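# Assemble wafer body and tie bar between spring-loaded pipe ends

## Task

Put the plain cylinder (the wafer body) into the gap between the two pipe ends so that each of its ends is seated inside the raised ring on the pipe face it touches. Then lower the tie bar fully into the slotted lugs of both pipe ends, with one bar head sitting beyond each lug. The pipe ends can be squeezed together but springs force them apart again. Any number of the three arms may help. The assembly must hold together without the robot, so release everything and move the arms away at the end. Arm feet in the scene frame (m, facing in degrees counter-clockwise from +x): arm1 at x=+0.55 y=+0.00 z=+0.72 facing +180; arm2 at x=+0.00 y=+0.65 z=+0.72 facing -90; arm3 at x=+0.00 y=-0.65 z=+0.72 facing +90.

## Robot and tools

Robots. Three identical Kinova Gen3 arms, arm1, arm2 and arm3, each with seven revolute joints, a Robotiq 2F-85 parallel gripper and a wrist camera. Each foot is fixed on the table top: arm1 near (0.55, 0.00, 0.72) facing +180 deg, arm2 near (0.00, 0.65, 0.72) facing -90 deg, arm3 near (0.00, -0.65, 0.72) facing +90 deg. The hand reaches roughly 1.0 m from the joint 1 axis. A fixed room camera, cam_high, looks down on the table.

Frames. One scene frame for everything, origin on the floor, +z up, metres. The hand point is midway between the fingertips; its z axis runs along the fingers and its y axis is the closing direction. Camera calibration (K, distortion, T_world_to_cam) is given per camera and may be off by a few degrees or millimetres; wrist camera poses follow the reported joints.

execute_actions. Argument actions is a list holding exactly one action, or empty (then nothing moves and only state and images come back). The action is an object keyed by arm name; under each arm goes a joints object of absolute joint targets, not offsets. Each arm gets its own object; arms not named keep their previous targets. Keys and ranges: joint1_rad, joint3_rad, joint5_rad, joint7_rad each -69.115 to 69.115 rad (continuous rotations); joint2_rad -2.249 to 2.249 rad (shoulder, 0 upright, positive leans forward); joint4_rad -2.579 to 2.579 rad (elbow, 0 straight); joint6_rad -2.099 to 2.099 rad (wrist bend, 0 straight); gripper_m 0 to 0.085 m, the fingertip gap (0 closed). Signs: joint1 positive turns the arm clockwise viewed from above, and at 0 the arm extends in its foot's facing direction; joint4 positive bends the same way positive joint2 tips (with joint3 at 0); joint6 likewise follows joint4 (with joint5 at 0); joint7 positive rolls the hand counter-clockwise seen from behind it. Joint tolerance is 0.01 rad, gripper 0.003 m. All motions in one action start together; joints of one arm are synchronised but arms finish independently, and the hand can sweep a wide path between postures. A big move may not be finished when the result returns. Optional cameras: a list of names from arm1_cam_wrist, arm2_cam_wrist, arm3_cam_wrist, cam_high, all; omitted or null or ["all"] gives all, [] gives none. Any unknown key, camera or out-of-range value rejects the whole call.

wait: seconds, 0 to 10; commands nothing new and returns state and images. zoom_image: camera plus region [x0, y0, x1, y1] in pixels of that camera's latest full image (origin top-left, at most 504 by 504). read_manual: optional section, only "licences"; no motion. finished_scene: scene, the integer number of the scene being closed; it cannot be undone and reports whether the goal was met.

Results. Each gives every robot's state (joint_positions, hand pose) and the requested images, whose order is listed in the pictures line. joint_status tells how each commanded joint of the last accepted action ended: done (may rest slightly off; resending the same target does nothing), off_target (stopped short and may still be pushing), contact_stop or time_out (target dropped, joint holds in place), not_followed (a safety check withheld the targets, shown with a joint command not followed line and a cause; the arm may retry them with later actions until fresh targets pass), limit_stop_at_motor_heat (heat stop; resend the target). on_its_own lists motion you did not command. If any result reports a stop, later motion calls in the same reply are skipped.

Forces and faults. The Gen3 does not halt on contact; it keeps pressing and can press hard. If a joint's contact torque hits its load limit (50.7 N m for joints 1 to 4, 31.9 N m for joints 5 to 7, including held weight) the arm and its gripper freeze for 10 s and skip the rest of that call. Holding loads heats motors: a MOTOR HOT line appears from 60 C; at 75 C an OVER-TEMPERATURE FAULT makes that arm sag. The collision check between arms can react late and ignores grippers against other arms, so keep arms apart yourself: a hard press between two robots ends the run. No state line reports robot-robot touching.

Avoid. Dropping, slamming or knocking parts, pushing anything off the work area, hard shoves into the pipes or table, and leaving parts held by the robot. Loose objects may occasionally be nudged by something. The scene keeps running while you compose a reply, with arms holding their last command. Finish by opening the grippers and retracting all arms before calling finished_scene.

Each tool is called after "Call:" in YAML: its name, and indented under it one key for each argument.

## Session

I'll start by looking at the scene.

Call:
execute_actions:
  actions: []

Scene clock: 0.00 s.
arm1.joint_positions: joint1_rad=-0.008 joint2_rad=-0.397 joint3_rad=-0.074 joint4_rad=+1.509 joint5_rad=-0.029 joint6_rad=+2.022 joint7_rad=+1.477 gripper_m=+0.085
arm1.joint_status: not commanded
arm1.hand: x=+0.4243 y=+0.0088 z=+1.2360 quat_wxyz=(+0.003, +1.000, -0.018, +0.001) (m; scene frame)
arm2.joint_positions: joint1_rad=-0.007 joint2_rad=-0.397 joint3_rad=-0.073 joint4_rad=+1.511 joint5_rad=-0.029 joint6_rad=+2.026 joint7_rad=+1.480 gripper_m=+0.085
arm2.joint_status: not commanded
arm2.hand: x=+0.0074 y=+0.5296 z=+1.3144 quat_wxyz=(+0.006, -0.704, -0.710, +0.006) (m; scene frame)
arm3.joint_positions: joint1_rad=-0.011 joint2_rad=-0.394 joint3_rad=-0.075 joint4_rad=+1.511 joint5_rad=-0.030 joint6_rad=+2.025 joint7_rad=+1.478 gripper_m=+0.085
arm3.joint_status: not commanded
arm3.hand: x=-0.0009 y=-0.5350 z=+1.2713 quat_wxyz=(-0.004, +0.712, -0.702, -0.003) (m; scene frame)
pictures: arm1_cam_wrist, arm2_cam_wrist, arm3_cam_wrist, cam_high
Images, in order (width x height): arm1_cam_wrist 672x504, arm2_cam_wrist 672x504, arm3_cam_wrist 672x504, cam_high 672x504.

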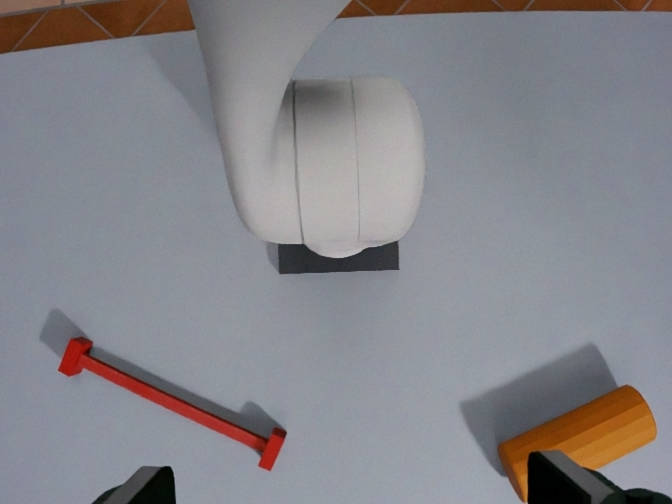

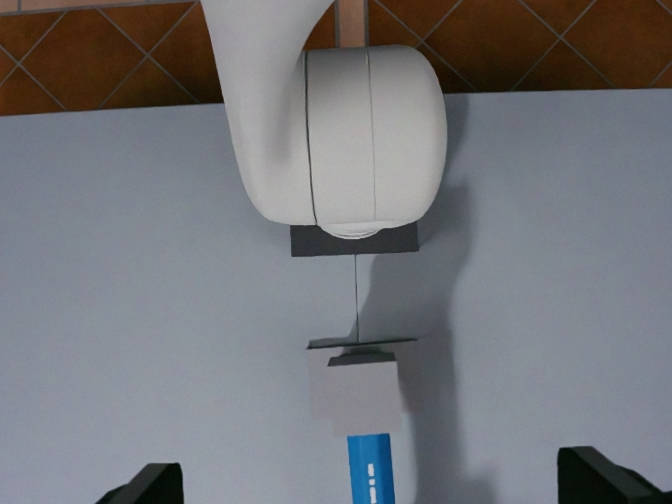

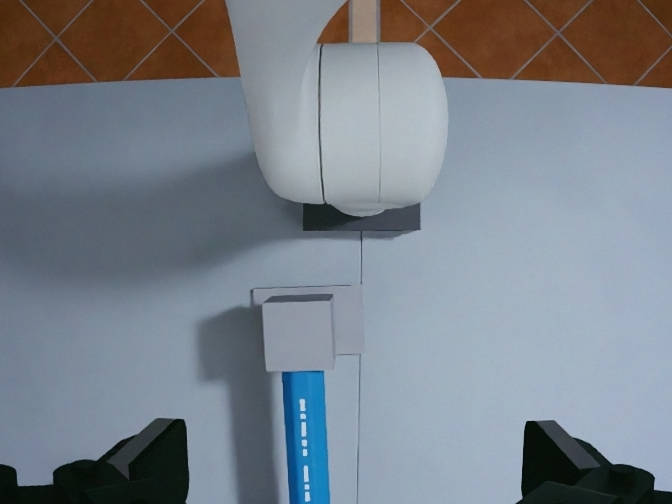

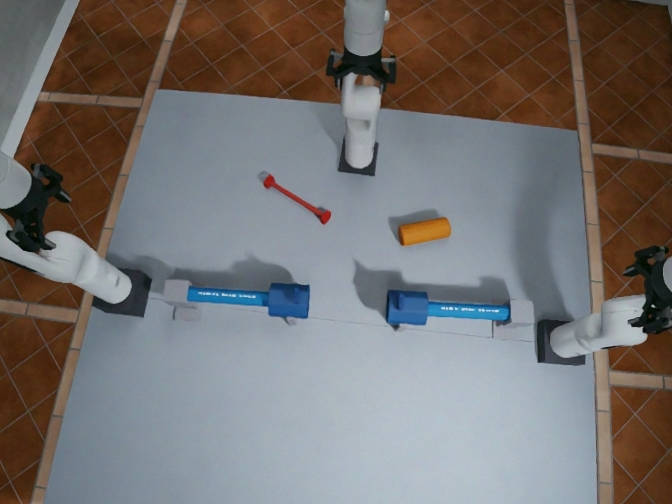

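Call:
zoom_image:
  camera: "cam_high"
  region: [240, 160, 480, 340]

Call:
zoom_image:
  camera: "cam_high"
  region: [150, 260, 330, 350]

Call:
zoom_image:
  camera: "cam_high"
  region: [370, 270, 550, 360]

Region (240, 160, 480, 340) of cam_high's 672x504 image, scaled by 2.100, with more detail than that image has; it fills the top 378 rows of this view, and the rest is white.

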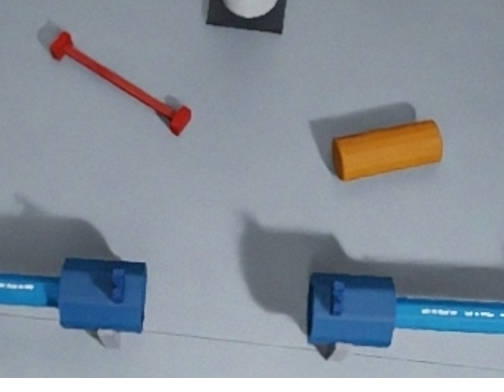

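Region (150, 260, 330, 350) of cam_high's 672x504 image, scaled by 2.800, with more detail than that image has.

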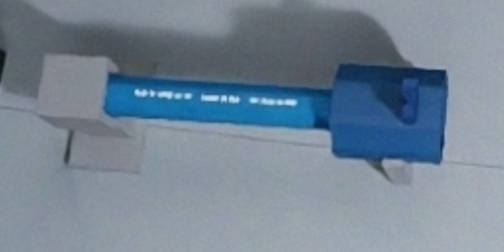

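Region (370, 270, 550, 360) of cam_high's 672x504 image, scaled by 2.800, with more detail than that image has.

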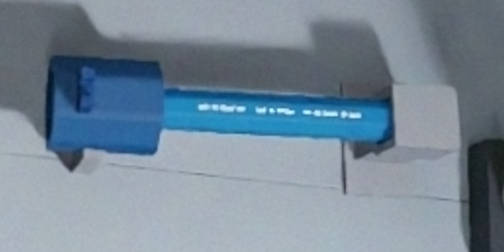

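Call:
execute_actions:
  actions:
    - {"arm1": {"joints": {"joint1_rad": -0.796, "joint2_rad": 0.2016, "joint3_rad": 0.0, "joint4_rad": 1.87, "joint5_rad": 0.0, "joint6_rad": 1.07, "joint7_rad": 2.66}}, "arm2": {"joints": {"joint1_rad": -0.11, "joint2_rad": -0.0195, "joint3_rad": 0.0, "joint4_rad": 2.342, "joint5_rad": 0.0, "joint6_rad": 0.2082, "joint7_rad": -1.571}}, "arm3": {"joints": {"joint1_rad": 0.027, "joint2_rad": -0.0195, "joint3_rad": 0.0, "joint4_rad": 2.342, "joint5_rad": 0.0, "joint6_rad": 0.2082, "joint7_rad": -1.571}}}

Scene clock: 123.17 s.
arm1.joint_positions: joint1_rad=-0.796 joint2_rad=+0.202 joint3_rad=+0.000 joint4_rad=+1.870 joint5_rad=+0.000 joint6_rad=+1.070 joint7_rad=+2.660 gripper_m=+0.085
arm1.joint_status: all done
arm1.hand: x=+0.2710 y=-0.2296 z=+0.9704 quat_wxyz=(+0.006, +0.600, +0.800, +0.000) (m; scene frame)
arm2.joint_positions: joint1_rad=-0.110 joint2_rad=-0.020 joint3_rad=+0.000 joint4_rad=+2.342 joint5_rad=+0.000 joint6_rad=+0.208 joint7_rad=-1.571 gripper_m=+0.085
arm2.joint_status: all done
arm2.hand: x=+0.0272 y=+0.2497 z=+1.0495 quat_wxyz=(-0.204, -0.716, +0.631, -0.219) (m; scene frame)
arm3.joint_positions: joint1_rad=+0.027 joint2_rad=-0.020 joint3_rad=+0.000 joint4_rad=+2.342 joint5_rad=+0.000 joint6_rad=+0.208 joint7_rad=-1.571 gripper_m=+0.085
arm3.joint_status: all done
arm3.hand: x=+0.0299 y=-0.2531 z=+1.0105 quat_wxyz=(+0.215, -0.677, -0.669, -0.218) (m; scene frame)
pictures: arm1_cam_wrist, arm2_cam_wrist, arm3_cam_wrist, cam_high
camera_calibration (this result's frames):
arm1_cam_wrist: T_world_to_cam=[[0.974938, 0.222277, 0.00941971, -0.220557], [0.222407, -0.974817, -0.0163626, -0.208624], [0.00554547, 0.0180475, -0.999822, 1.11559], [0, 0, 0, 1]] pos_world=[0.255242, -0.174479, 1.11405]
arm2_cam_wrist: T_world_to_cam=[[-0.993976, -0.106136, -0.0273371, 0.0854123], [-0.0696641, 0.804378, -0.59002, 0.479897], [0.084612, -0.584561, -0.806926, 1.13535], [0, 0, 0, 1]] pos_world=[0.0222648, 0.28673, 1.20163]
arm3_cam_wrist: T_world_to_cam=[[0.99961, 0.00862875, -0.0265512, 0.00229258], [-0.00768385, -0.829275, -0.558788, 0.408108], [-0.0268399, 0.558774, -0.828886, 1.12646], [0, 0, 0, 1]] pos_world=[0.0310781, -0.291021, 1.16181]
Images, in order (width x height): arm1_cam_wrist 672x504, arm2_cam_wrist 672x504, arm3_cam_wrist 672x504, cam_high 672x504.

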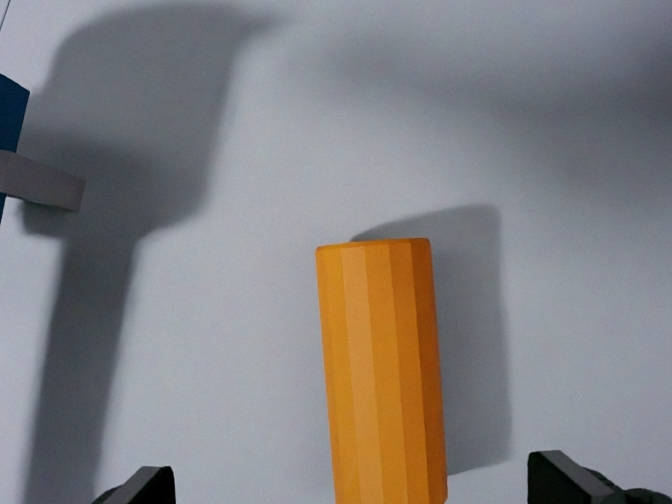

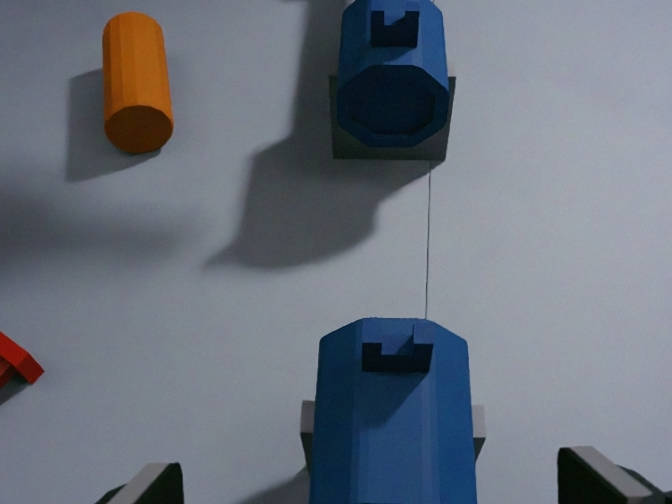

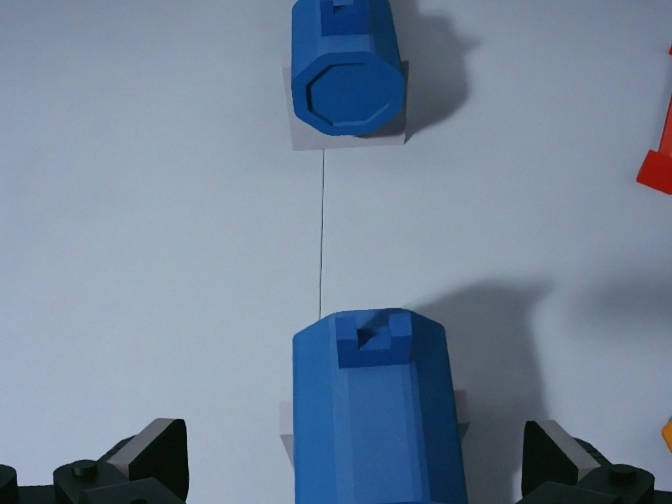

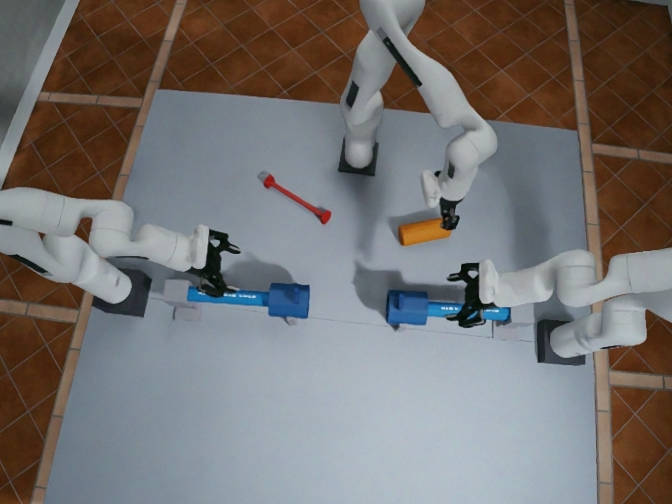

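Call:
zoom_image:
  camera: "arm3_cam_wrist"
  region: [260, 0, 440, 170]

Call:
zoom_image:
  camera: "arm3_cam_wrist"
  region: [270, 290, 480, 460]

Call:
zoom_image:
  camera: "arm2_cam_wrist"
  region: [310, 0, 480, 170]

Call:
zoom_image:
  camera: "arm2_cam_wrist"
  region: [290, 300, 500, 470]

Region (260, 0, 440, 170) of arm3_cam_wrist's 672x504 image, scaled by 2.800.

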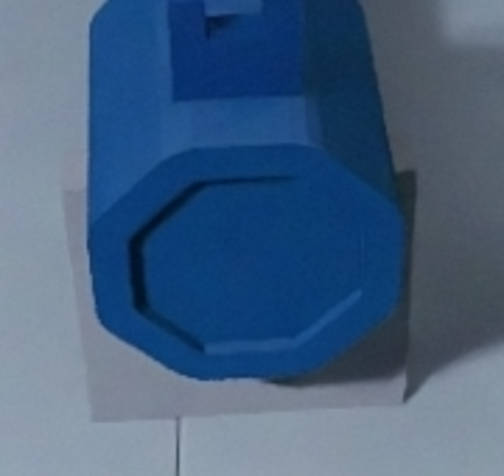

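Region (270, 290, 480, 460) of arm3_cam_wrist's 672x504 image, scaled by 2.400; it fills the top 408 rows of this view, and the rest is white.

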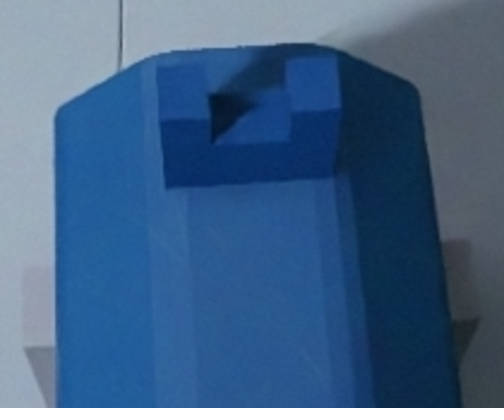

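Region (310, 0, 480, 170) of arm2_cam_wrist's 672x504 image, scaled by 2.965.

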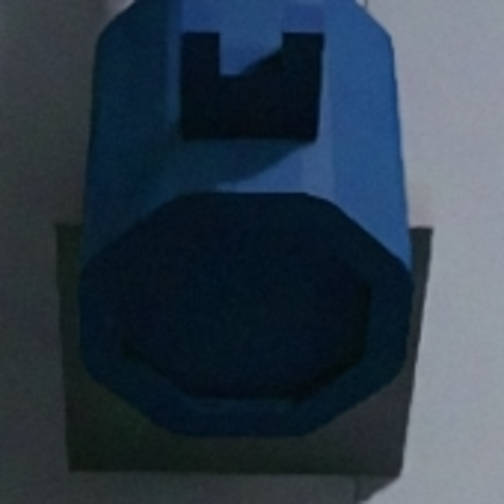

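Region (290, 300, 500, 470) of arm2_cam_wrist's 672x504 image, scaled by 2.400; it fills the top 408 rows of this view, and the rest is white.

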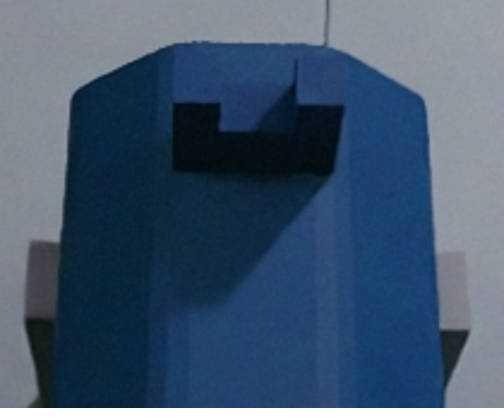

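Call:
zoom_image:
  camera: "arm1_cam_wrist"
  region: [290, 220, 470, 360]

Call:
zoom_image:
  camera: "arm1_cam_wrist"
  region: [300, 384, 480, 504]

Region (290, 220, 470, 360) of arm1_cam_wrist's 672x504 image, scaled by 2.800.

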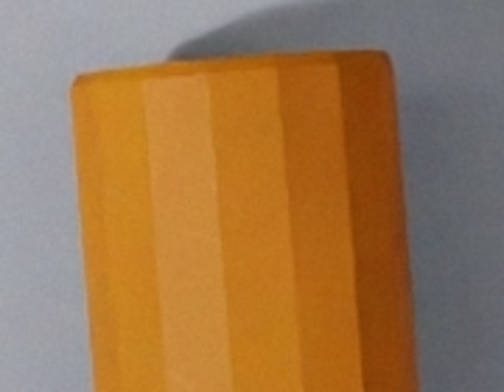

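Region (300, 384, 480, 504) of arm1_cam_wrist's 672x504 image, scaled by 2.800.

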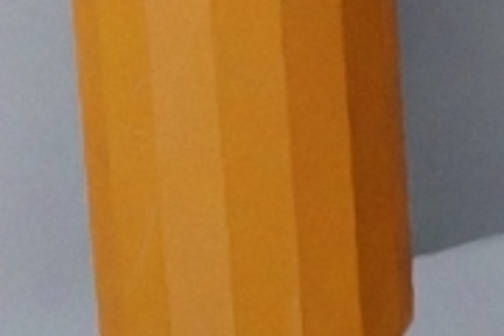

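Call:
execute_actions:
  actions:
    - {"arm1": {"joints": {"joint1_rad": -0.8523, "joint2_rad": 0.4919, "joint4_rad": 2.179, "joint6_rad": 0.4706, "joint7_rad": 2.6253}}, "arm2": {"joints": {"joint1_rad": -0.0746, "joint2_rad": 0.6802, "joint4_rad": 2.3721, "joint6_rad": -0.2598, "joint7_rad": -1.598}}, "arm3": {"joints": {"joint1_rad": 0.0821, "joint2_rad": 0.5124, "joint4_rad": 2.385, "joint6_rad": -0.0176, "joint7_rad": -1.45}}}

Scene clock: 245.13 s.
arm1.joint_positions: joint1_rad=-0.852 joint2_rad=+0.492 joint3_rad=+0.000 joint4_rad=+2.179 joint5_rad=+0.000 joint6_rad=+0.471 joint7_rad=+2.625 gripper_m=+0.085
arm1.joint_status: all done
arm1.hand: x=+0.2987 y=-0.2324 z=+0.8000 quat_wxyz=(+0.006, +0.591, +0.806, -0.001) (m; scene frame)
arm2.joint_positions: joint1_rad=-0.075 joint2_rad=+0.680 joint3_rad=+0.000 joint4_rad=+2.372 joint5_rad=+0.000 joint6_rad=-0.260 joint7_rad=-1.598 gripper_m=+0.085
arm2.joint_status: all done
arm2.hand: x=+0.0095 y=+0.2501 z=+0.8203 quat_wxyz=(-0.121, -0.717, +0.675, -0.124) (m; scene frame)
arm3.joint_positions: joint1_rad=+0.082 joint2_rad=+0.512 joint3_rad=+0.000 joint4_rad=+2.385 joint5_rad=+0.000 joint6_rad=-0.018 joint7_rad=-1.450 gripper_m=+0.085
arm3.joint_status: all done
arm3.hand: x=+0.0493 y=-0.2902 z=+0.8200 quat_wxyz=(+0.087, -0.682, -0.719, -0.105) (m; scene frame)
pictures: arm1_cam_wrist, arm2_cam_wrist, arm3_cam_wrist, cam_high
camera_calibration (this result's frames):
arm1_cam_wrist: T_world_to_cam=[[0.969913, 0.243281, 0.00912981, -0.238695], [0.243403, -0.969791, -0.0161611, -0.225595], [0.0049223, 0.0178971, -0.999828, 0.945319], [0, 0, 0, 1]] pos_world=[0.28177, -0.177628, 0.943689]
arm2_cam_wrist: T_world_to_cam=[[-0.998895, -0.035118, -0.0312218, 0.0470005], [-0.0214615, 0.932039, -0.361721, 0.123412], [0.0418029, -0.360651, -0.931763, 0.99896], [0, 0, 0, 1]] pos_world=[0.00783784, 0.246901, 0.976902]
arm3_cam_wrist: T_world_to_cam=[[0.998212, 0.0597764, -0.000297252, -0.028447], [0.0579672, -0.96919, -0.239398, -0.0347081], [-0.0145984, 0.238952, -0.970922, 1.0129], [0, 0, 0, 1]] pos_world=[0.0451948, -0.273972, 0.975124]
Images, in order (width x height): arm1_cam_wrist 672x504, arm2_cam_wrist 672x504, arm3_cam_wrist 672x504, cam_high 672x504.

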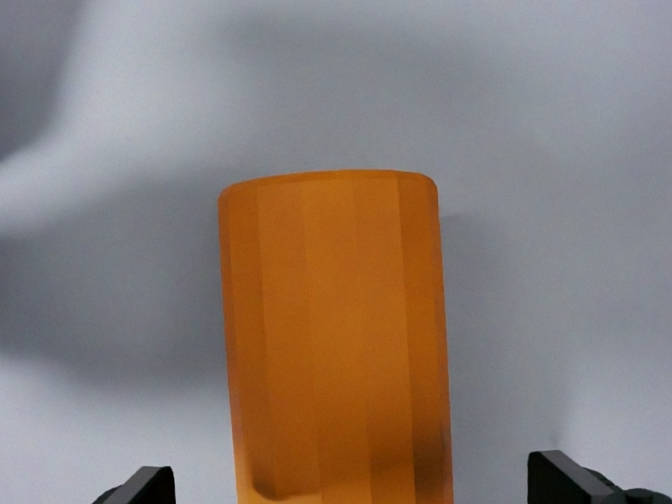

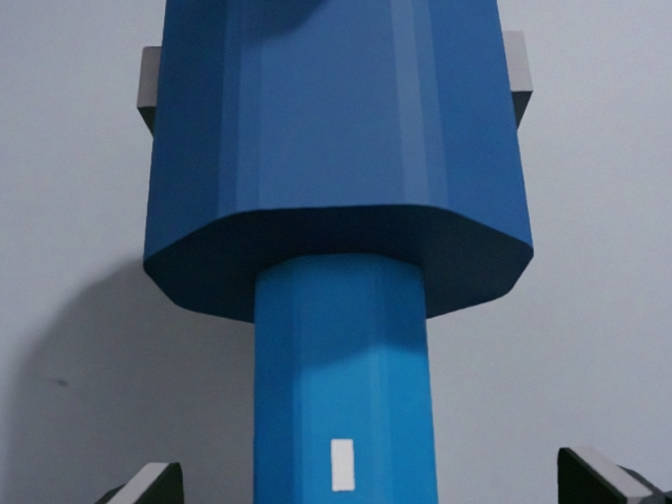

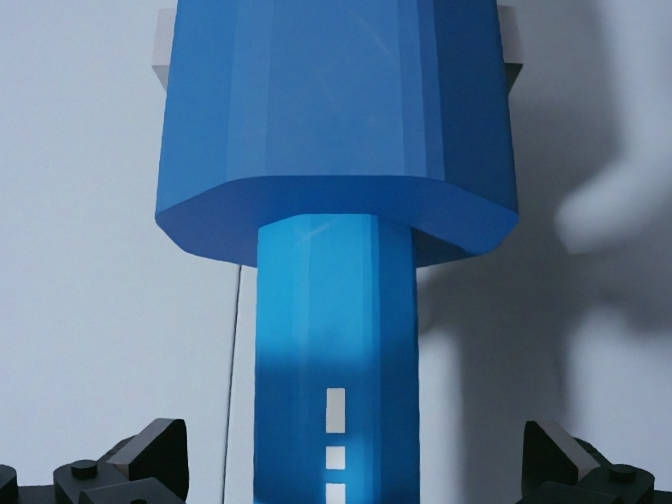

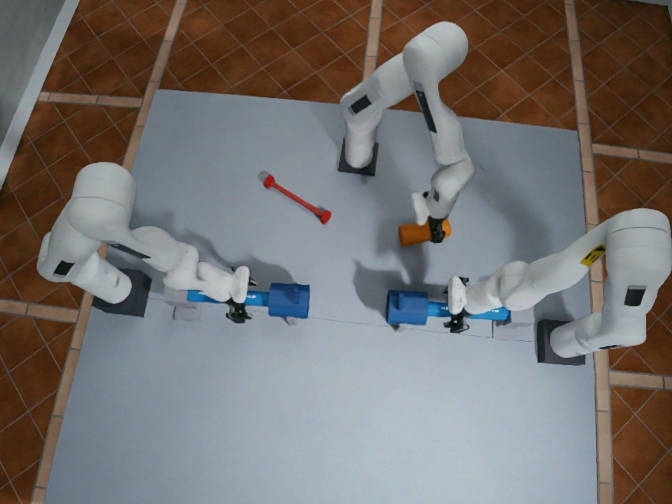

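Call:
execute_actions:
  actions:
    - {"arm1": {"joints": {"joint1_rad": -0.8469, "joint2_rad": 0.6296, "joint4_rad": 2.2024, "joint6_rad": 0.3097, "joint7_rad": 2.6307}}, "arm2": {"joints": {"joint1_rad": -0.0858, "joint2_rad": 0.696, "joint4_rad": 2.2591, "joint6_rad": -0.1625, "joint7_rad": -1.61, "gripper_m": 0.056}}, "arm3": {"joints": {"joint1_rad": 0.0588, "joint2_rad": 0.548, "joint4_rad": 2.2689, "joint6_rad": 0.0628, "joint7_rad": -1.473, "gripper_m": 0.056}}}

Scene clock: 289.50 s.
arm1.joint_positions: joint1_rad=-0.847 joint2_rad=+0.629 joint3_rad=+0.000 joint4_rad=+2.202 joint5_rad=+0.000 joint6_rad=+0.310 joint7_rad=+2.631 gripper_m=+0.085
arm1.joint_status: all done
arm1.hand: x=+0.2964 y=-0.2331 z=+0.7501 quat_wxyz=(+0.006, +0.591, +0.806, -0.001) (m; scene frame)
arm2.joint_positions: joint1_rad=-0.086 joint2_rad=+0.696 joint3_rad=+0.000 joint4_rad=+2.259 joint5_rad=+0.000 joint6_rad=-0.163 joint7_rad=-1.610 gripper_m=+0.056
arm2.joint_status: all done
arm2.hand: x=+0.0174 y=+0.2151 z=+0.8201 quat_wxyz=(-0.119, -0.717, +0.675, -0.125) (m; scene frame)
arm3.joint_positions: joint1_rad=+0.059 joint2_rad=+0.548 joint3_rad=+0.000 joint4_rad=+2.269 joint5_rad=+0.000 joint6_rad=+0.063 joint7_rad=-1.473 gripper_m=+0.056
arm3.joint_status: all done
arm3.hand: x=+0.0426 y=-0.2519 z=+0.8200 quat_wxyz=(+0.090, -0.682, -0.719, -0.103) (m; scene frame)
pictures: arm1_cam_wrist, arm2_cam_wrist, arm3_cam_wrist, cam_high
camera_calibration (this result's frames):
arm1_cam_wrist: T_world_to_cam=[[0.96991, 0.243293, 0.00912572, -0.235802], [0.243414, -0.969788, -0.0161595, -0.226466], [0.00491853, 0.0178946, -0.999828, 0.895377], [0, 0, 0, 1]] pos_world=[0.279428, -0.178278, 0.893715]
arm2_cam_wrist: T_world_to_cam=[[-0.998764, -0.0349802, -0.0353012, 0.0569443], [-0.0198869, 0.932292, -0.36116, 0.155566], [0.0455445, -0.360012, -0.931835, 0.985602], [0, 0, 0, 1]] pos_world=[0.0150789, 0.211788, 0.976613]
arm3_cam_wrist: T_world_to_cam=[[0.998125, 0.0608976, -0.00618726, -0.0188843], [0.0576329, -0.969018, -0.240171, 0.00344333], [-0.0206214, 0.239364, -0.970711, 1.00382], [0, 0, 0, 1]] pos_world=[0.0393507, -0.235792, 0.975132]
Images, in order (width x height): arm1_cam_wrist 672x504, arm2_cam_wrist 672x504, arm3_cam_wrist 672x504, cam_high 672x504.

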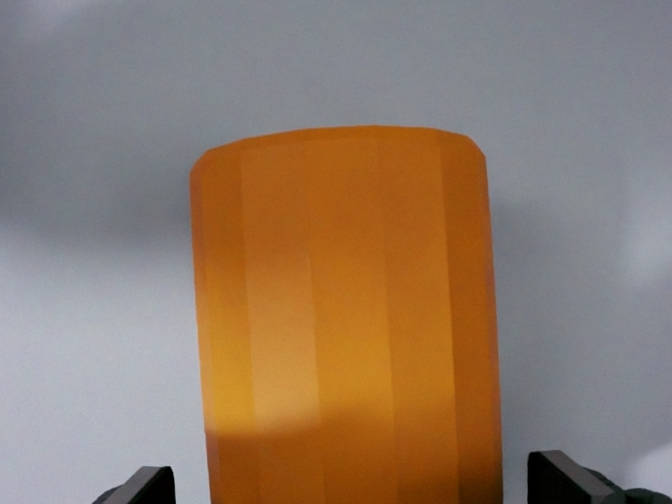

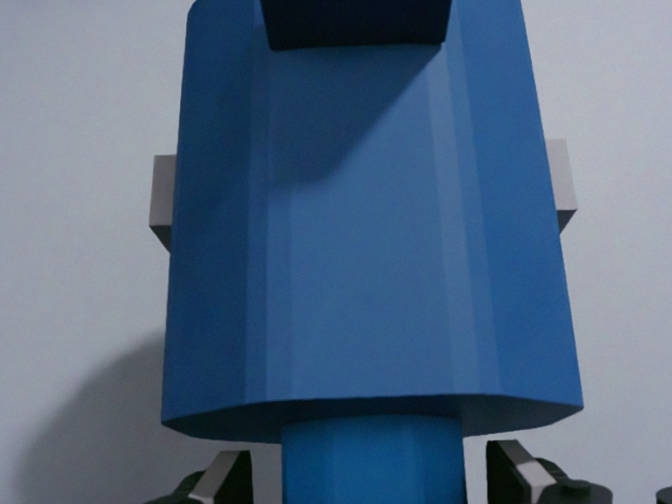

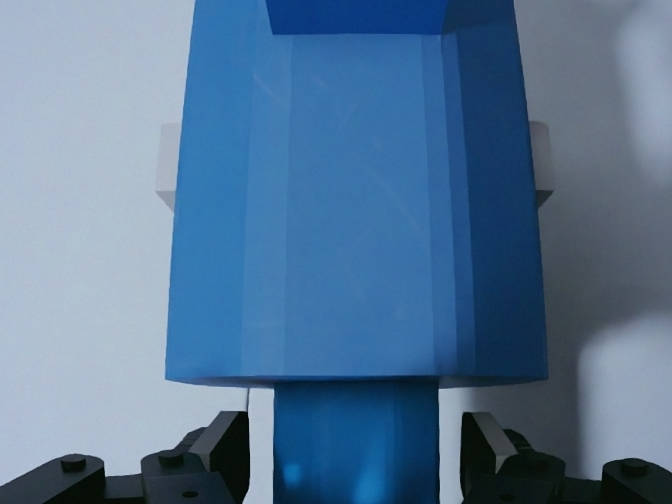

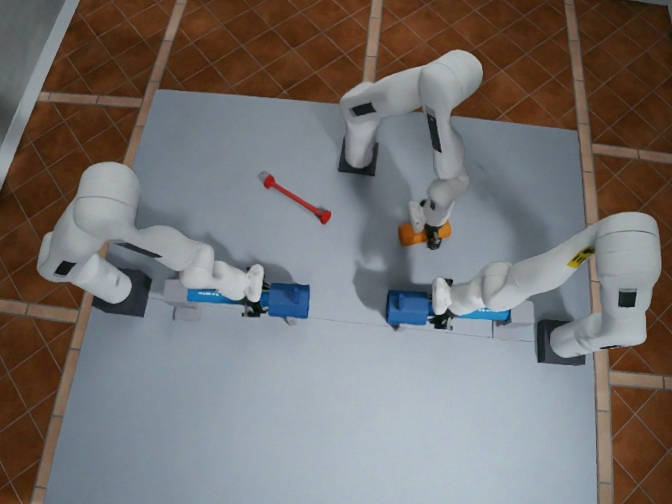

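Call:
execute_actions:
  actions:
    - {"arm1": {"joints": {"gripper_m": 0.05}}}
  cameras: ["arm1_cam_wrist"]

Scene clock: 309.47 s.
arm1.joint_positions: joint1_rad=-0.847 joint2_rad=+0.627 joint3_rad=+0.000 joint4_rad=+2.203 joint5_rad=+0.000 joint6_rad=+0.311 joint7_rad=+2.631 gripper_m=+0.061
arm1.joint_status: gripper_m off_target (ended at +0.061, target +0.050)
arm1.hand: x=+0.2965 y=-0.2330 z=+0.7507 quat_wxyz=(+0.006, +0.591, +0.806, -0.001) (m; scene frame)
arm2.joint_positions: joint1_rad=-0.086 joint2_rad=+0.696 joint3_rad=+0.000 joint4_rad=+2.259 joint5_rad=+0.000 joint6_rad=-0.163 joint7_rad=-1.610 gripper_m=+0.056
arm2.joint_status: not commanded
arm2.hand: x=+0.0174 y=+0.2151 z=+0.8201 quat_wxyz=(-0.119, -0.717, +0.675, -0.125) (m; scene frame)
arm3.joint_positions: joint1_rad=+0.059 joint2_rad=+0.548 joint3_rad=+0.000 joint4_rad=+2.269 joint5_rad=+0.000 joint6_rad=+0.063 joint7_rad=-1.473 gripper_m=+0.056
arm3.joint_status: not commanded
arm3.hand: x=+0.0426 y=-0.2519 z=+0.8199 quat_wxyz=(+0.090, -0.682, -0.719, -0.103) (m; scene frame)
pictures: arm1_cam_wrist
camera_calibration (this result's frames):
arm1_cam_wrist: T_world_to_cam=[[0.969857, 0.24351, 0.00890916, -0.235762], [0.243627, -0.969738, -0.015967, -0.226604], [0.00475142, 0.0176562, -0.999833, 0.896033], [0, 0, 0, 1]] pos_world=[0.279605, -0.178157, 0.894366]
Images, in order (width x height): arm1_cam_wrist 672x504.

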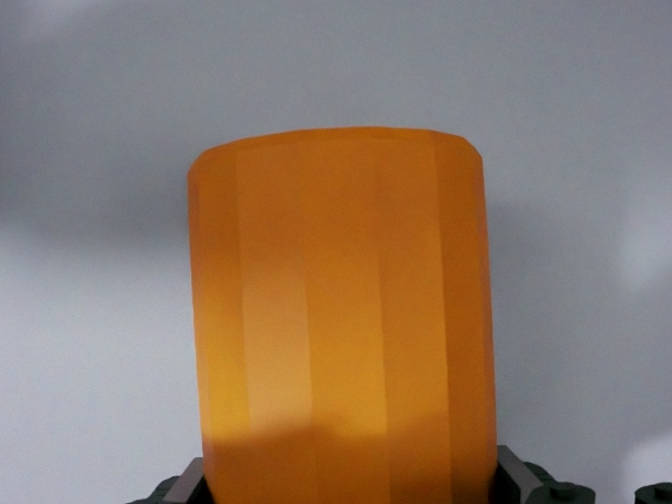

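Call:
execute_actions:
  actions:
    - {"arm1": {"joints": {"joint1_rad": -0.1716, "joint2_rad": 0.4623, "joint4_rad": 2.1019, "joint6_rad": 0.5774, "joint7_rad": 3.0547}}}
  cameras: ["arm1_cam_wrist", "cam_high"]

Call:
execute_actions:
  actions:
    - {"arm1": {"joints": {"joint1_rad": -0.1242, "joint2_rad": 0.7272, "joint4_rad": 1.5492, "joint6_rad": 0.8652, "joint7_rad": 3.102}}}

Scene clock: 359.97 s.
arm1.joint_positions: joint1_rad=-0.172 joint2_rad=+0.464 joint3_rad=+0.000 joint4_rad=+2.102 joint5_rad=+0.000 joint6_rad=+0.577 joint7_rad=+3.055 gripper_m=+0.061
arm1.joint_status: all done
arm1.hand: x=+0.1906 y=-0.0251 z=+0.8195 quat_wxyz=(+0.006, +0.688, +0.726, +0.001) (m; scene frame)
arm2.joint_positions: joint1_rad=-0.086 joint2_rad=+0.696 joint3_rad=+0.000 joint4_rad=+2.259 joint5_rad=+0.000 joint6_rad=-0.163 joint7_rad=-1.610 gripper_m=+0.056
arm2.joint_status: not commanded
arm2.hand: x=+0.0174 y=+0.2151 z=+0.8201 quat_wxyz=(-0.119, -0.717, +0.675, -0.125) (m; scene frame)
arm3.joint_positions: joint1_rad=+0.059 joint2_rad=+0.548 joint3_rad=+0.000 joint4_rad=+2.269 joint5_rad=+0.000 joint6_rad=+0.063 joint7_rad=-1.473 gripper_m=+0.056
arm3.joint_status: not commanded
arm3.hand: x=+0.0426 y=-0.2519 z=+0.8199 quat_wxyz=(+0.090, -0.682, -0.719, -0.103) (m; scene frame)
pictures: arm1_cam_wrist, cam_high
camera_calibration (this result's frames):
arm1_cam_wrist: T_world_to_cam=[[0.999901, -0.00525813, 0.0130892, -0.199673], [-0.00501676, -0.999818, -0.018406, 0.0505267], [0.0131836, 0.0183385, -0.999745, 0.959947], [0, 0, 0, 1]] pos_world=[0.187251, 0.0318637, 0.963246]
Images, in order (width x height): arm1_cam_wrist 672x504, cam_high 672x504.

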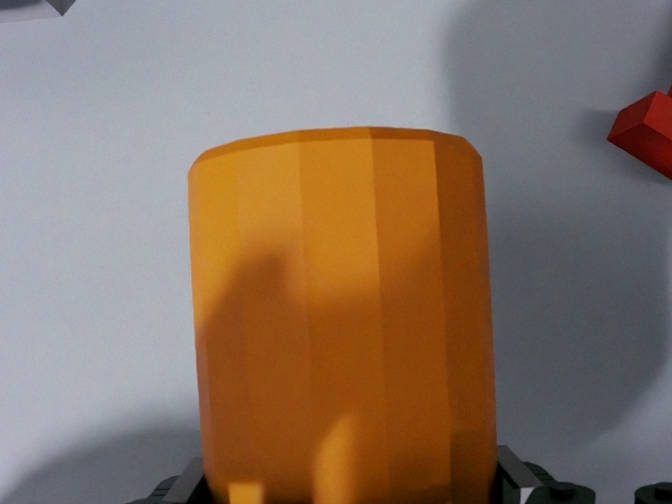

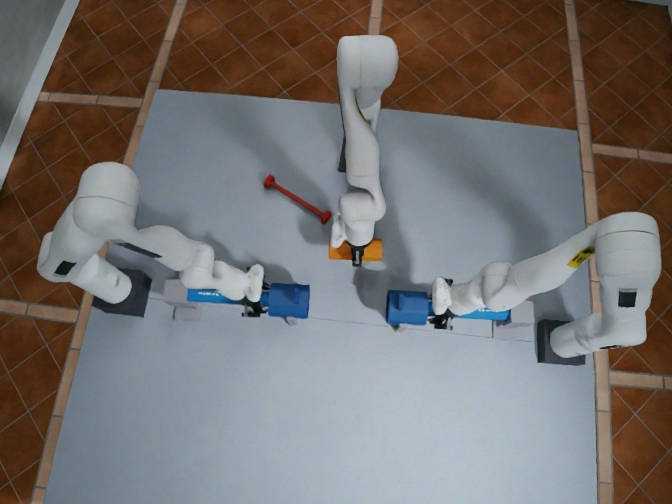

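Scene clock: 361.73 s.
arm1.joint_positions: joint1_rad=-0.124 joint2_rad=+0.729 joint3_rad=+0.000 joint4_rad=+1.550 joint5_rad=+0.000 joint6_rad=+0.865 joint7_rad=+3.102 gripper_m=+0.061
arm1.joint_status: all done
arm1.hand: x=+0.0309 y=-0.0229 z=+0.8149 quat_wxyz=(+0.007, +0.688, +0.726, +0.001) (m; scene frame)
arm2.joint_positions: joint1_rad=-0.086 joint2_rad=+0.696 joint3_rad=+0.000 joint4_rad=+2.259 joint5_rad=+0.000 joint6_rad=-0.163 joint7_rad=-1.610 gripper_m=+0.056
arm2.joint_status: not commanded
arm2.hand: x=+0.0174 y=+0.2151 z=+0.8201 quat_wxyz=(-0.119, -0.717, +0.675, -0.125) (m; scene frame)
arm3.joint_positions: joint1_rad=+0.059 joint2_rad=+0.548 joint3_rad=+0.000 joint4_rad=+2.269 joint5_rad=+0.000 joint6_rad=+0.063 joint7_rad=-1.473 gripper_m=+0.056
arm3.joint_status: not commanded
arm3.hand: x=+0.0426 y=-0.2519 z=+0.8199 quat_wxyz=(+0.090, -0.682, -0.719, -0.103) (m; scene frame)
pictures: arm1_cam_wrist, arm2_cam_wrist, arm3_cam_wrist, cam_high
camera_calibration (this result's frames):
arm1_cam_wrist: T_world_to_cam=[[0.999891, -0.00560723, 0.0136781, -0.040422], [-0.00535577, -0.999817, -0.018352, 0.0518278], [0.0137786, 0.0182768, -0.999738, 0.957384], [0, 0, 0, 1]] pos_world=[0.0275038, 0.0340938, 0.958637]
arm2_cam_wrist: T_world_to_cam=[[-0.998764, -0.0349881, -0.0352994, 0.0569474], [-0.0198959, 0.932299, -0.361141, 0.15554], [0.0455452, -0.359992, -0.931843, 0.985596], [0, 0, 0, 1]] pos_world=[0.0150825, 0.21179, 0.976603]
arm3_cam_wrist: T_world_to_cam=[[0.998123, 0.0609222, -0.00619026, -0.0188651], [0.057657, -0.969027, -0.240131, 0.00339662], [-0.0206278, 0.239323, -0.970721, 1.00381], [0, 0, 0, 1]] pos_world=[0.0393402, -0.235793, 0.975114]
Images, in order (width x height): arm1_cam_wrist 672x504, arm2_cam_wrist 672x504, arm3_cam_wrist 672x504, cam_high 672x504.

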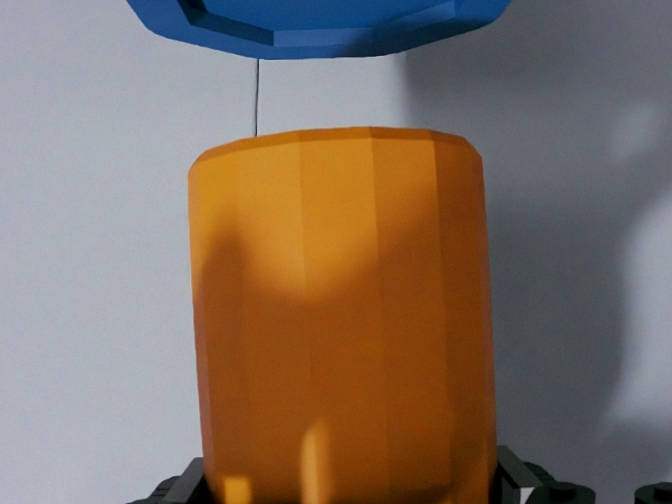

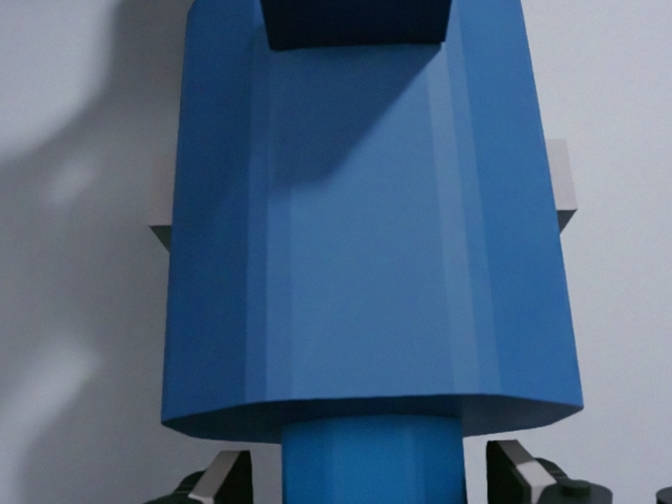

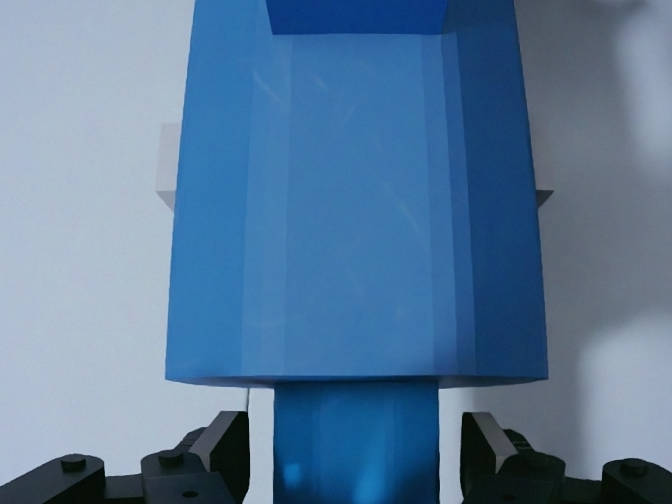

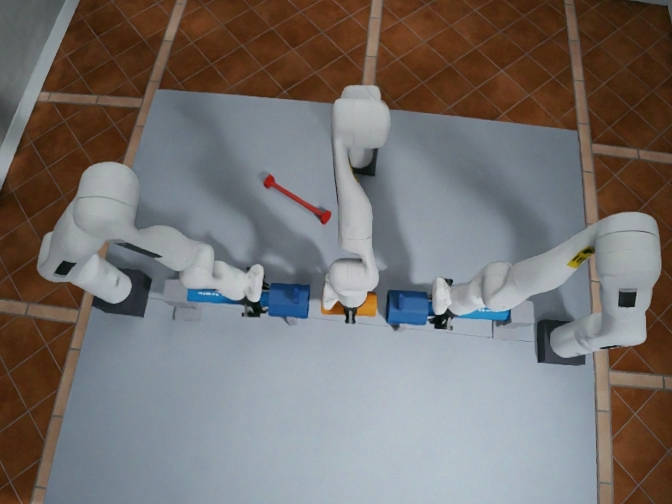

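Call:
zoom_image:
  camera: "arm1_cam_wrist"
  region: [110, 0, 530, 200]

Call:
zoom_image:
  camera: "cam_high"
  region: [260, 260, 440, 340]

Region (110, 0, 530, 200) of arm1_cam_wrist's 672x504 image, scaled by 1.200; it fills the top 240 rows of this view, and the rest is white.

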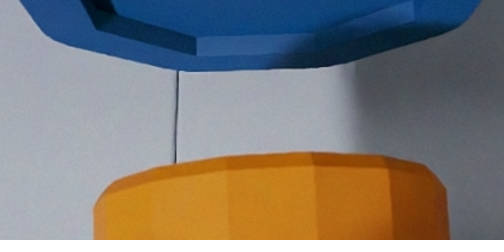

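Region (260, 260, 440, 340) of cam_high's 672x504 image, scaled by 2.800, with more detail than that image has.

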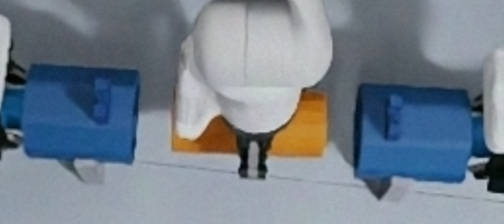

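Call:
execute_actions:
  actions:
    - {"arm1": {"joints": {"joint2_rad": 0.7282, "joint4_rad": 1.5449, "joint6_rad": 0.8685}}, "arm2": {"joints": {"joint1_rad": -0.0801, "joint2_rad": 0.7236, "joint4_rad": 2.1291, "joint6_rad": -0.0602, "joint7_rad": -1.604}}, "arm3": {"joints": {"joint1_rad": 0.0499, "joint2_rad": 0.5913, "joint4_rad": 2.1427, "joint6_rad": 0.1457, "joint7_rad": -1.482}}}

Scene clock: 482.73 s.
arm1.joint_positions: joint1_rad=-0.124 joint2_rad=+0.730 joint3_rad=+0.000 joint4_rad=+1.546 joint5_rad=+0.000 joint6_rad=+0.868 joint7_rad=+3.102 gripper_m=+0.061
arm1.joint_status: all done
arm1.hand: x=+0.0300 y=-0.0230 z=+0.8153 quat_wxyz=(+0.007, +0.688, +0.726, +0.001) (m; scene frame)
arm2.joint_positions: joint1_rad=-0.080 joint2_rad=+0.725 joint3_rad=+0.000 joint4_rad=+2.134 joint5_rad=+0.000 joint6_rad=-0.056 joint7_rad=-1.604 gripper_m=+0.056
arm2.joint_status: all done
arm2.hand: x=+0.0182 y=+0.1799 z=+0.8178 quat_wxyz=(-0.116, -0.718, +0.676, -0.120) (m; scene frame)
arm3.joint_positions: joint1_rad=+0.050 joint2_rad=+0.593 joint3_rad=+0.000 joint4_rad=+2.147 joint5_rad=+0.000 joint6_rad=+0.149 joint7_rad=-1.482 gripper_m=+0.056
arm3.joint_status: all done
arm3.hand: x=+0.0407 y=-0.2162 z=+0.8180 quat_wxyz=(+0.087, -0.682, -0.719, -0.098) (m; scene frame)
pictures: arm1_cam_wrist, arm2_cam_wrist, arm3_cam_wrist, cam_high
camera_calibration (this result's frames):
arm1_cam_wrist: T_world_to_cam=[[0.999889, -0.0056286, 0.0138101, -0.0395699], [-0.00537457, -0.999817, -0.0183629, 0.0517642], [0.013911, 0.0182867, -0.999736, 0.957819], [0, 0, 0, 1]] pos_world=[0.0265196, 0.0340167, 0.959063]
arm2_cam_wrist: T_world_to_cam=[[-0.998879, -0.0338837, -0.033068, 0.0544746], [-0.0201351, 0.936149, -0.351025, 0.178589], [0.0428507, -0.349966, -0.935782, 0.972207], [0, 0, 0, 1]] pos_world=[0.0163496, 0.174899, 0.974265]
arm3_cam_wrist: T_world_to_cam=[[0.99809, 0.0611235, -0.00893727, -0.0168873], [0.0574146, -0.971287, -0.230881, 0.0296761], [-0.0227929, 0.229927, -0.972941, 0.993229], [0, 0, 0, 1]] pos_world=[0.0377898, -0.198514, 0.973054]
Images, in order (width x height): arm1_cam_wrist 672x504, arm2_cam_wrist 672x504, arm3_cam_wrist 672x504, cam_high 672x504.

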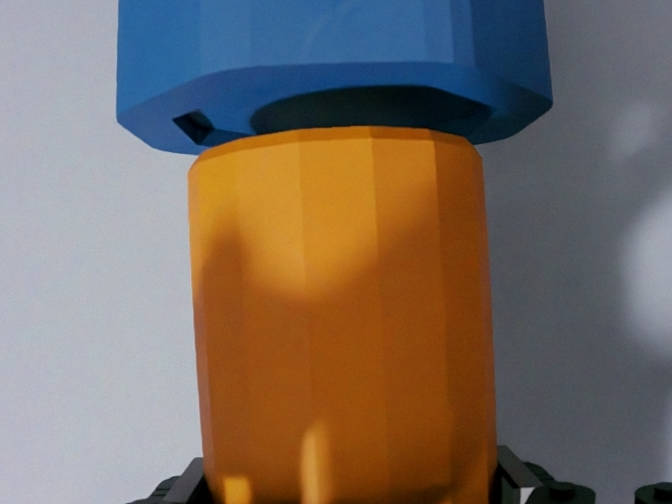

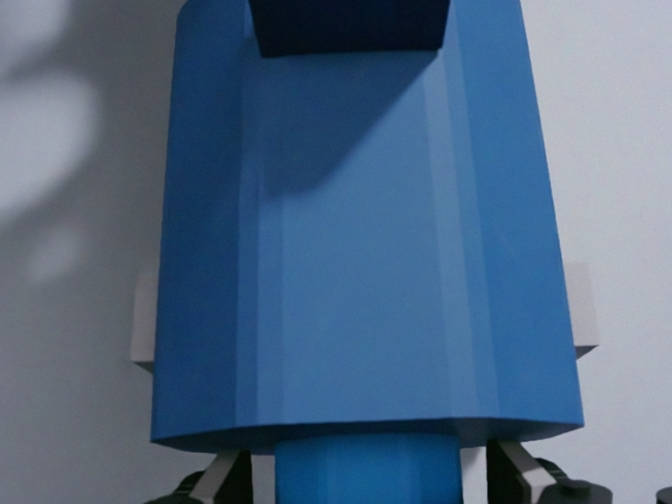

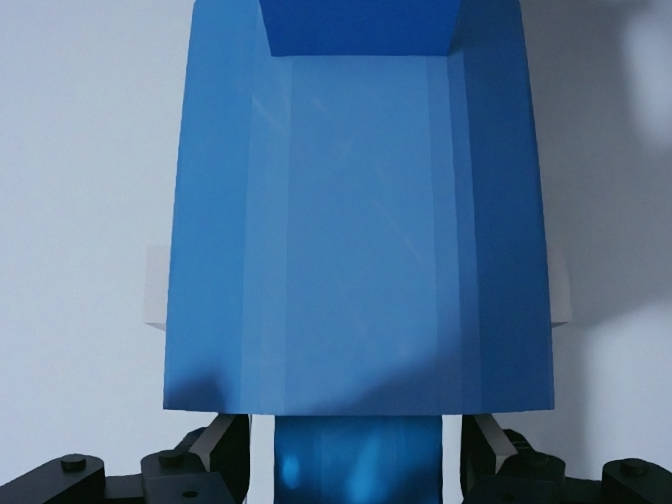

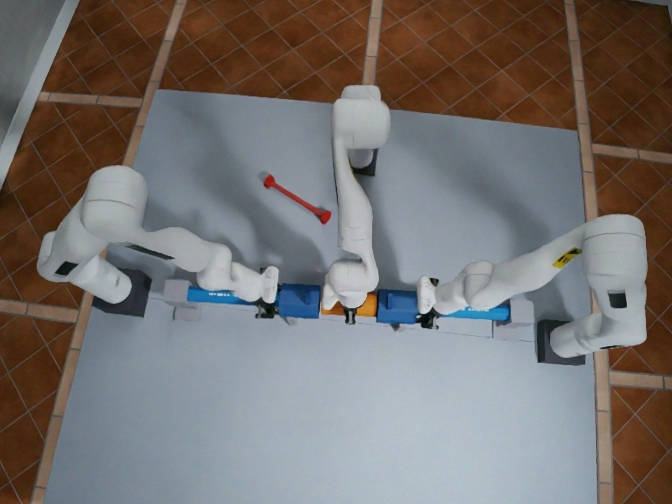

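Call:
zoom_image:
  camera: "cam_high"
  region: [290, 275, 410, 335]

Region (290, 275, 410, 335) of cam_high's 672x504 image, scaled by 4.200, with more detail than that image has.

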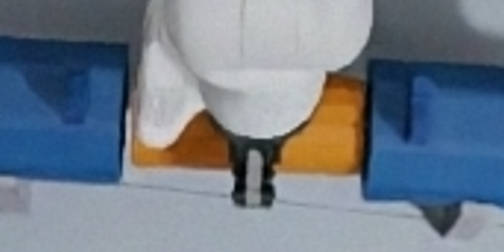

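Call:
execute_actions:
  actions:
    - {"arm2": {"joints": {"joint1_rad": -0.0795, "joint2_rad": 0.7324, "joint4_rad": 2.093, "joint6_rad": -0.0329}}, "arm3": {"joints": {"joint1_rad": 0.0477, "joint2_rad": 0.6025, "joint4_rad": 2.1104, "joint6_rad": 0.1668}}}
  cameras: ["arm1_cam_wrist", "cam_high"]

Call:
zoom_image:
  camera: "cam_high"
  region: [290, 275, 410, 335]

Scene clock: 494.33 s.
arm1.joint_positions: joint1_rad=-0.124 joint2_rad=+0.729 joint3_rad=+0.001 joint4_rad=+1.545 joint5_rad=+0.000 joint6_rad=+0.868 joint7_rad=+3.102 gripper_m=+0.061
arm1.joint_status: not commanded
arm1.hand: x=+0.0293 y=-0.0223 z=+0.8159 quat_wxyz=(+0.006, +0.688, +0.725, +0.001) (m; scene frame)
arm2.joint_positions: joint1_rad=-0.079 joint2_rad=+0.735 joint3_rad=+0.000 joint4_rad=+2.100 joint5_rad=-0.001 joint6_rad=-0.027 joint7_rad=-1.605 gripper_m=+0.056
arm2.joint_status: all done
arm2.hand: x=+0.0184 y=+0.1707 z=+0.8169 quat_wxyz=(-0.115, -0.717, +0.677, -0.119) (m; scene frame)
arm3.joint_positions: joint1_rad=+0.048 joint2_rad=+0.605 joint3_rad=+0.001 joint4_rad=+2.118 joint5_rad=+0.001 joint6_rad=+0.173 joint7_rad=-1.482 gripper_m=+0.056
arm3.joint_status: all done
arm3.hand: x=+0.0402 y=-0.2084 z=+0.8171 quat_wxyz=(+0.085, -0.682, -0.720, -0.096) (m; scene frame)
pictures: arm1_cam_wrist, cam_high
camera_calibration (this result's frames):
arm1_cam_wrist: T_world_to_cam=[[0.999907, -0.00672878, 0.0118981, -0.0373596], [-0.00650411, -0.999802, -0.0188214, 0.0528598], [0.0120223, 0.0187423, -0.999752, 0.958481], [0, 0, 0, 1]] pos_world=[0.0261767, 0.0346338, 0.959683]
Images, in order (width x height): arm1_cam_wrist 672x504, cam_high 672x504.

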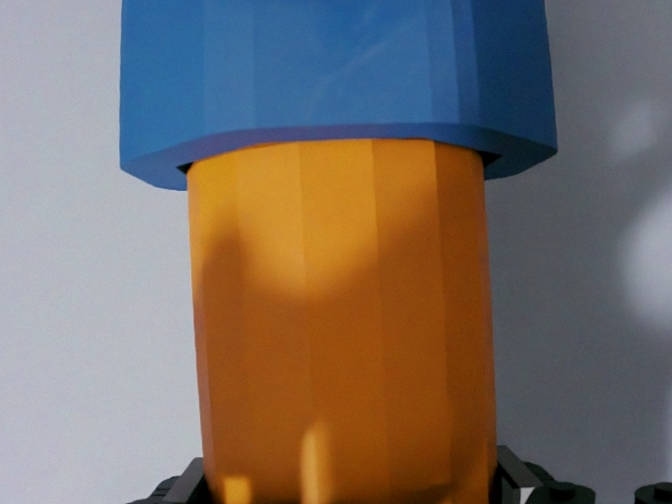

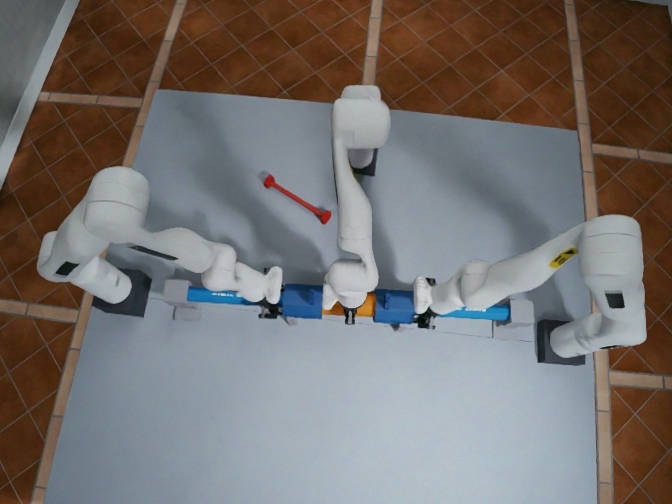

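Region (290, 275, 410, 335) of cam_high's 672x504 image, scaled by 4.200, with more detail than that image has.

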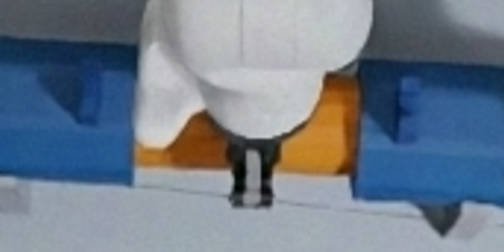

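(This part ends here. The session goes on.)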